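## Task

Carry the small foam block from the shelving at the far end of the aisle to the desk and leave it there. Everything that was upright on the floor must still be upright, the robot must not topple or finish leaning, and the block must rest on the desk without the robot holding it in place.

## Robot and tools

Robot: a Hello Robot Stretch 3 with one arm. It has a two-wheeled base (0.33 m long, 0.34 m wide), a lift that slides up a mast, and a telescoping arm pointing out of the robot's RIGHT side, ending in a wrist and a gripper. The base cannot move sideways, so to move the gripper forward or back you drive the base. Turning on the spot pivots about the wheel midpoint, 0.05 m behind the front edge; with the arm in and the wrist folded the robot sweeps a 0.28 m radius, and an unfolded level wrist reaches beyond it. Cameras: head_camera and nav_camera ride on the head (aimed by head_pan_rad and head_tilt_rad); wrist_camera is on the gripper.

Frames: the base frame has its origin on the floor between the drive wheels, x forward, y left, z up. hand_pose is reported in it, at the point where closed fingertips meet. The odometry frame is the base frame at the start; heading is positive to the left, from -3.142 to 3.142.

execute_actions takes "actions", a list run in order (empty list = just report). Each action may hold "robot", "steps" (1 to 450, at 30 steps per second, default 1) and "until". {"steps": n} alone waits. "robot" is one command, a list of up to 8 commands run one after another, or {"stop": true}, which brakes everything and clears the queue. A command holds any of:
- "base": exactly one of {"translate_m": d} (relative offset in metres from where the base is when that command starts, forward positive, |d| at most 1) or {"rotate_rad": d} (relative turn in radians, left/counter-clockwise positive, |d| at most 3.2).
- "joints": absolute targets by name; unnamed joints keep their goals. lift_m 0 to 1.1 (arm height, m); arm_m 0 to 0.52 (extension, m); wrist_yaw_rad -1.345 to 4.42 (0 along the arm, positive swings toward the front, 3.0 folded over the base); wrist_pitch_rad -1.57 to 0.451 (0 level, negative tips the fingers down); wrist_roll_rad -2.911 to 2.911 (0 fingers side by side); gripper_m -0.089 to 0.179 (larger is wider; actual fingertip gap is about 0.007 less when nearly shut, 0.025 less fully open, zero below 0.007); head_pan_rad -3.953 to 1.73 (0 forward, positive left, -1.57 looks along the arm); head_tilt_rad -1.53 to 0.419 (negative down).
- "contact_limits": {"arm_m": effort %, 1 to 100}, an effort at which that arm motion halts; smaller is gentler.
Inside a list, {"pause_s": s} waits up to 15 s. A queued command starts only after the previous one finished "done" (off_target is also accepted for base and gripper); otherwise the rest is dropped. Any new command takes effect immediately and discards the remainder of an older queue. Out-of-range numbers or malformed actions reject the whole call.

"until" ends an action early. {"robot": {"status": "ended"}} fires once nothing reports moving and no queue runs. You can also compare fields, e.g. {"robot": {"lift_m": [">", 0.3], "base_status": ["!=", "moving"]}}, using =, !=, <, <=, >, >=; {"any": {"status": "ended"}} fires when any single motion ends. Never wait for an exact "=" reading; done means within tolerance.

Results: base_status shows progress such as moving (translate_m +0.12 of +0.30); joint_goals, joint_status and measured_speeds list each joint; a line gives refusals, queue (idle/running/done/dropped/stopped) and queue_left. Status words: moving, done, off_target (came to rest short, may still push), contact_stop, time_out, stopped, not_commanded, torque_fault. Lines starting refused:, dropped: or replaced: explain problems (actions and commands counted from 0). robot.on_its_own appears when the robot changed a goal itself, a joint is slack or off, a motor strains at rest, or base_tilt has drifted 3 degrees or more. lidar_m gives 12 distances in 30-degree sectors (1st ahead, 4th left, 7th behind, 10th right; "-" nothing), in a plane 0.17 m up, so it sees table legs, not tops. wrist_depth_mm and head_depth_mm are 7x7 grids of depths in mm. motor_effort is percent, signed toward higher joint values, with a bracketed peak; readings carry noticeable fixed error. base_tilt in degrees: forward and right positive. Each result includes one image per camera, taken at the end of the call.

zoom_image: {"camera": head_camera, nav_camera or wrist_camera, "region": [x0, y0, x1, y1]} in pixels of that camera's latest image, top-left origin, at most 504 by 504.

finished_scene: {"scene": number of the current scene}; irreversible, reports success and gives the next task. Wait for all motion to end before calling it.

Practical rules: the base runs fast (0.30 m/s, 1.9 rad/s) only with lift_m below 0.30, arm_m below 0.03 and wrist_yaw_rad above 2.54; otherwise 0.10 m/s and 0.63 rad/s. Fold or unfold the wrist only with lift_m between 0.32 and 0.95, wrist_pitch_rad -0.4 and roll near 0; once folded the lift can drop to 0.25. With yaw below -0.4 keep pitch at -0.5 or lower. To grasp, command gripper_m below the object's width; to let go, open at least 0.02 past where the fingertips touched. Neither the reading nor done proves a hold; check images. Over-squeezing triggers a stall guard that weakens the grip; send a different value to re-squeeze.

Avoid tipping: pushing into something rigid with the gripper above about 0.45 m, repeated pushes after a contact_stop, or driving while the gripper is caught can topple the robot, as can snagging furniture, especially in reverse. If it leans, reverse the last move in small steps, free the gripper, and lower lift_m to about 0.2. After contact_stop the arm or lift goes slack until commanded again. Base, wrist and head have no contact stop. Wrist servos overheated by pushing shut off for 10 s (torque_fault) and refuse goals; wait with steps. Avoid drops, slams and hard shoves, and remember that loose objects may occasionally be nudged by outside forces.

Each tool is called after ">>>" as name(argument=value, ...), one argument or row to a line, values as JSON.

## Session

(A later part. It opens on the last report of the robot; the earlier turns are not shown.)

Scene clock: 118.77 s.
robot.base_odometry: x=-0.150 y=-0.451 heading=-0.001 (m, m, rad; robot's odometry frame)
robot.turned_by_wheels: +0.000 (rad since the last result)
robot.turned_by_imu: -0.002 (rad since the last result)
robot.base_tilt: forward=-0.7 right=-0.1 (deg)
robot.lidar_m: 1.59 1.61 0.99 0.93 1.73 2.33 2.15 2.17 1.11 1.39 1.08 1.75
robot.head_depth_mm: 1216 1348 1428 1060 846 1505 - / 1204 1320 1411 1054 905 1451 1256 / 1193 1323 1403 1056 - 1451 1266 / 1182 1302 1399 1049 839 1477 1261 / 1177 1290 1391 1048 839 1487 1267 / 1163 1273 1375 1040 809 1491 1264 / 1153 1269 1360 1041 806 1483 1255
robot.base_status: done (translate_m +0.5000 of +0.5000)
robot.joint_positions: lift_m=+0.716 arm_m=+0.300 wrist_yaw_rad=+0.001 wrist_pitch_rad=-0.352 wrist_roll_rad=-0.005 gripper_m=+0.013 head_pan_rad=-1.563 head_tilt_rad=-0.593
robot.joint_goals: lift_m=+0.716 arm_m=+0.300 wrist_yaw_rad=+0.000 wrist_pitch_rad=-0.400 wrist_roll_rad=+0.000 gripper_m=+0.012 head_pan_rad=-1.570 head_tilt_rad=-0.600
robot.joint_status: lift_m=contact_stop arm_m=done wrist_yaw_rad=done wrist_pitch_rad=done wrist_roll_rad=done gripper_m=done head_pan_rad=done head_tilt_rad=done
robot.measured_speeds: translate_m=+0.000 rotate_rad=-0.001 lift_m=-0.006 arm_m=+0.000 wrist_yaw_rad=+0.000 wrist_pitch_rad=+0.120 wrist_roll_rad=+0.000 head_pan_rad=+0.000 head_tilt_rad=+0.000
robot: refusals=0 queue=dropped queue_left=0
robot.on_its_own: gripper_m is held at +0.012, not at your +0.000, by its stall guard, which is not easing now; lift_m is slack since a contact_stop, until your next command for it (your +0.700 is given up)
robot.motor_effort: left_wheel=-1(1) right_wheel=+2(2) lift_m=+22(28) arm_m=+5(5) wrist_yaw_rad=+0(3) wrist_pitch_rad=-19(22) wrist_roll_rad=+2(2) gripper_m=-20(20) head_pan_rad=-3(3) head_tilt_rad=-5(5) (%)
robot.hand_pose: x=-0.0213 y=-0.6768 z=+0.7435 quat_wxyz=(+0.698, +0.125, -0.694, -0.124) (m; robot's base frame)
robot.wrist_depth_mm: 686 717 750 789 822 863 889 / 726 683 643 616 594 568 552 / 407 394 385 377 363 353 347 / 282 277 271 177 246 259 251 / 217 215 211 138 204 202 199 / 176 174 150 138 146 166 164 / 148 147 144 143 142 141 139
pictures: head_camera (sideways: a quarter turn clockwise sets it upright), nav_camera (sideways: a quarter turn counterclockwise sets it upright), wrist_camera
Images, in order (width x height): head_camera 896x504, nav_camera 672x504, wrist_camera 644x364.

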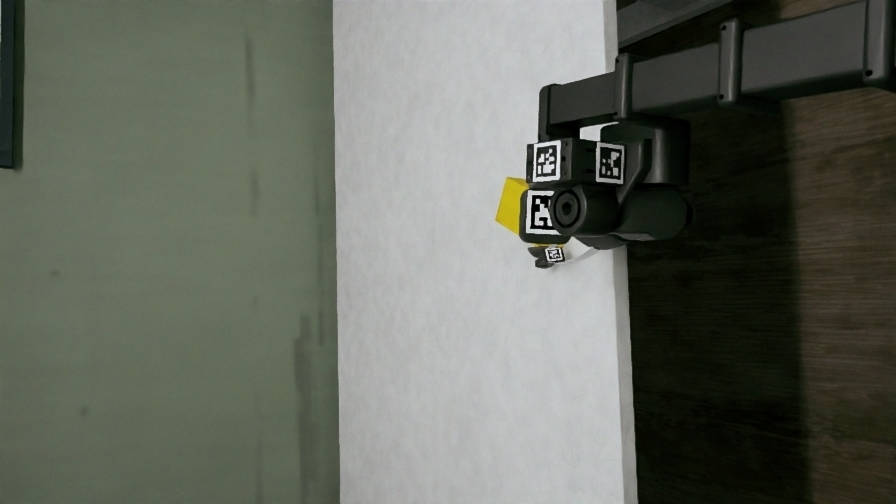

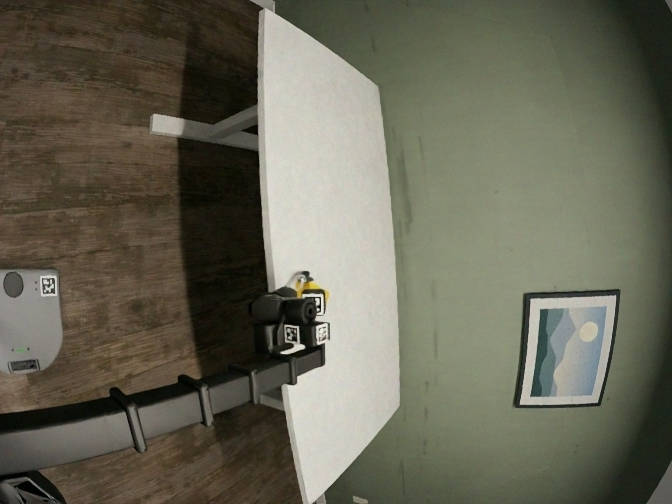

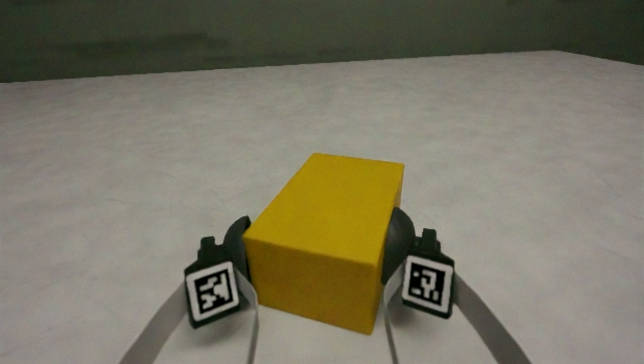

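>>> execute_actions(
  actions=[
    {"robot":[{"joints":{"gripper_m":0.12}},{"joints":{"lift_m":0.8}},{"joints":{"arm_m":0.0}}],"steps":450,"until":{"robot":{"status":"ended"}}},
  ],
)

Scene clock: 125.30 s.
robot.base_odometry: x=-0.150 y=-0.451 heading=-0.001 (m, m, rad; robot's odometry frame)
robot.turned_by_wheels: +0.000 (rad since the last result)
robot.turned_by_imu: -0.001 (rad since the last result)
robot.base_tilt: forward=-0.5 right=-0.1 (deg)
robot.lidar_m: 1.59 1.60 0.99 0.93 1.73 2.33 2.15 2.17 1.11 1.39 1.08 1.75
robot.head_depth_mm: 1210 1335 1431 1061 846 1519 1269 / 1204 1331 1409 1052 843 1545 1270 / 1196 1325 1400 1050 812 1503 - / 1180 1295 1391 1050 813 1504 1259 / 1165 1293 1391 1051 836 1517 1266 / 1160 1279 1375 1042 809 1492 1257 / 1151 1261 1361 1040 809 1488 1258
robot.base_status: done (translate_m +0.5000 of +0.5000)
robot.joint_positions: lift_m=+0.799 arm_m=+0.002 wrist_yaw_rad=+0.001 wrist_pitch_rad=-0.414 wrist_roll_rad=-0.005 gripper_m=+0.120 head_pan_rad=-1.563 head_tilt_rad=-0.593
robot.joint_goals: lift_m=+0.800 arm_m=+0.000 wrist_yaw_rad=+0.000 wrist_pitch_rad=-0.400 wrist_roll_rad=+0.000 gripper_m=+0.120 head_pan_rad=-1.570 head_tilt_rad=-0.600
robot.joint_status: lift_m=done arm_m=done wrist_yaw_rad=done wrist_pitch_rad=done wrist_roll_rad=done gripper_m=done head_pan_rad=done head_tilt_rad=done
robot.measured_speeds: translate_m=+0.000 rotate_rad=+0.000 lift_m=+0.000 arm_m=+0.000 wrist_yaw_rad=+0.000 wrist_pitch_rad=+0.000 wrist_roll_rad=+0.000 head_pan_rad=+0.000 head_tilt_rad=+0.000
robot: refusals=0 queue=done queue_left=0
robot.motor_effort: left_wheel=+0(5) right_wheel=+0(10) lift_m=+29(30) arm_m=-5(5) wrist_yaw_rad=+0(17) wrist_pitch_rad=+5(17) wrist_roll_rad=+2(2) gripper_m=+0(87) head_pan_rad=-3(3) head_tilt_rad=-5(5) (%)
robot.hand_pose: x=-0.0213 y=-0.3721 z=+0.8129 quat_wxyz=(+0.694, +0.146, -0.690, -0.145) (m; robot's base frame)
robot.wrist_depth_mm: 933 983 - - - - - / 819 798 743 730 720 695 677 / 533 515 511 444 487 479 465 / 391 387 403 416 - 1000 - / 826 - - - - - - / - - - - - - - / - 963 953 939 992 911 931
pictures: head_camera (sideways: a quarter turn clockwise sets it upright), nav_camera (sideways: a quarter turn counterclockwise sets it upright), wrist_camera
Images, in order (width x height): head_camera 896x504, nav_camera 672x504, wrist_camera 644x364.

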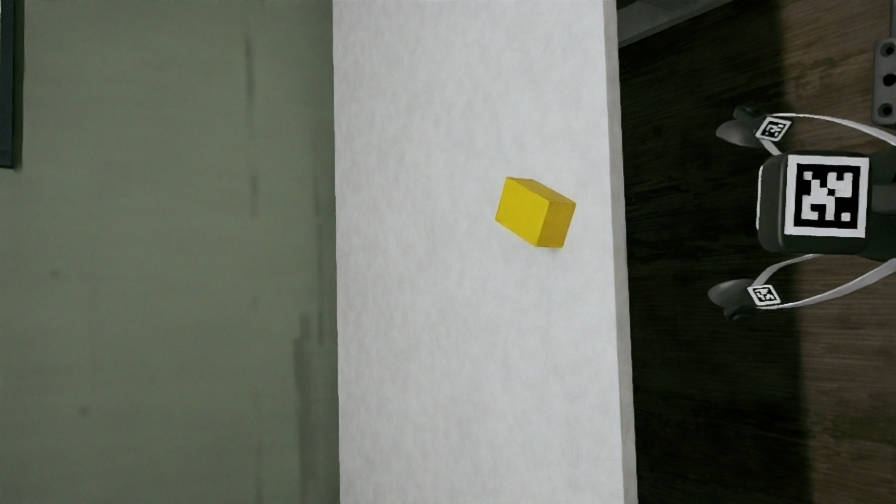

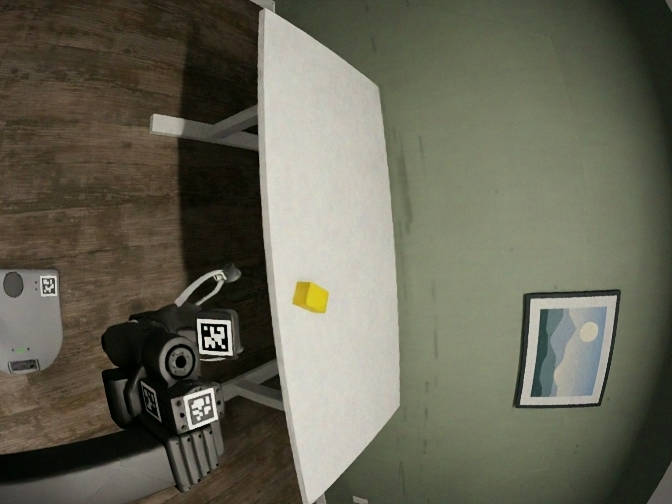

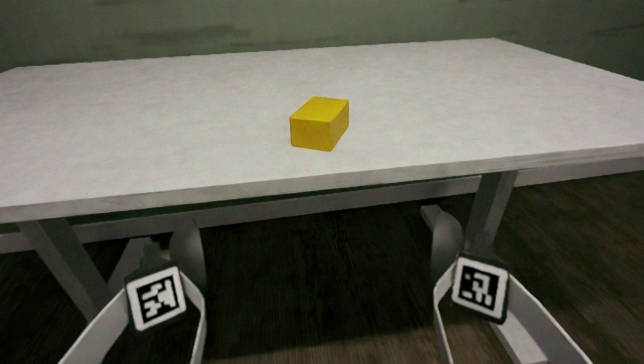

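>>> finished_scene(
  scene=1,
)

The scene is finished: the task was done.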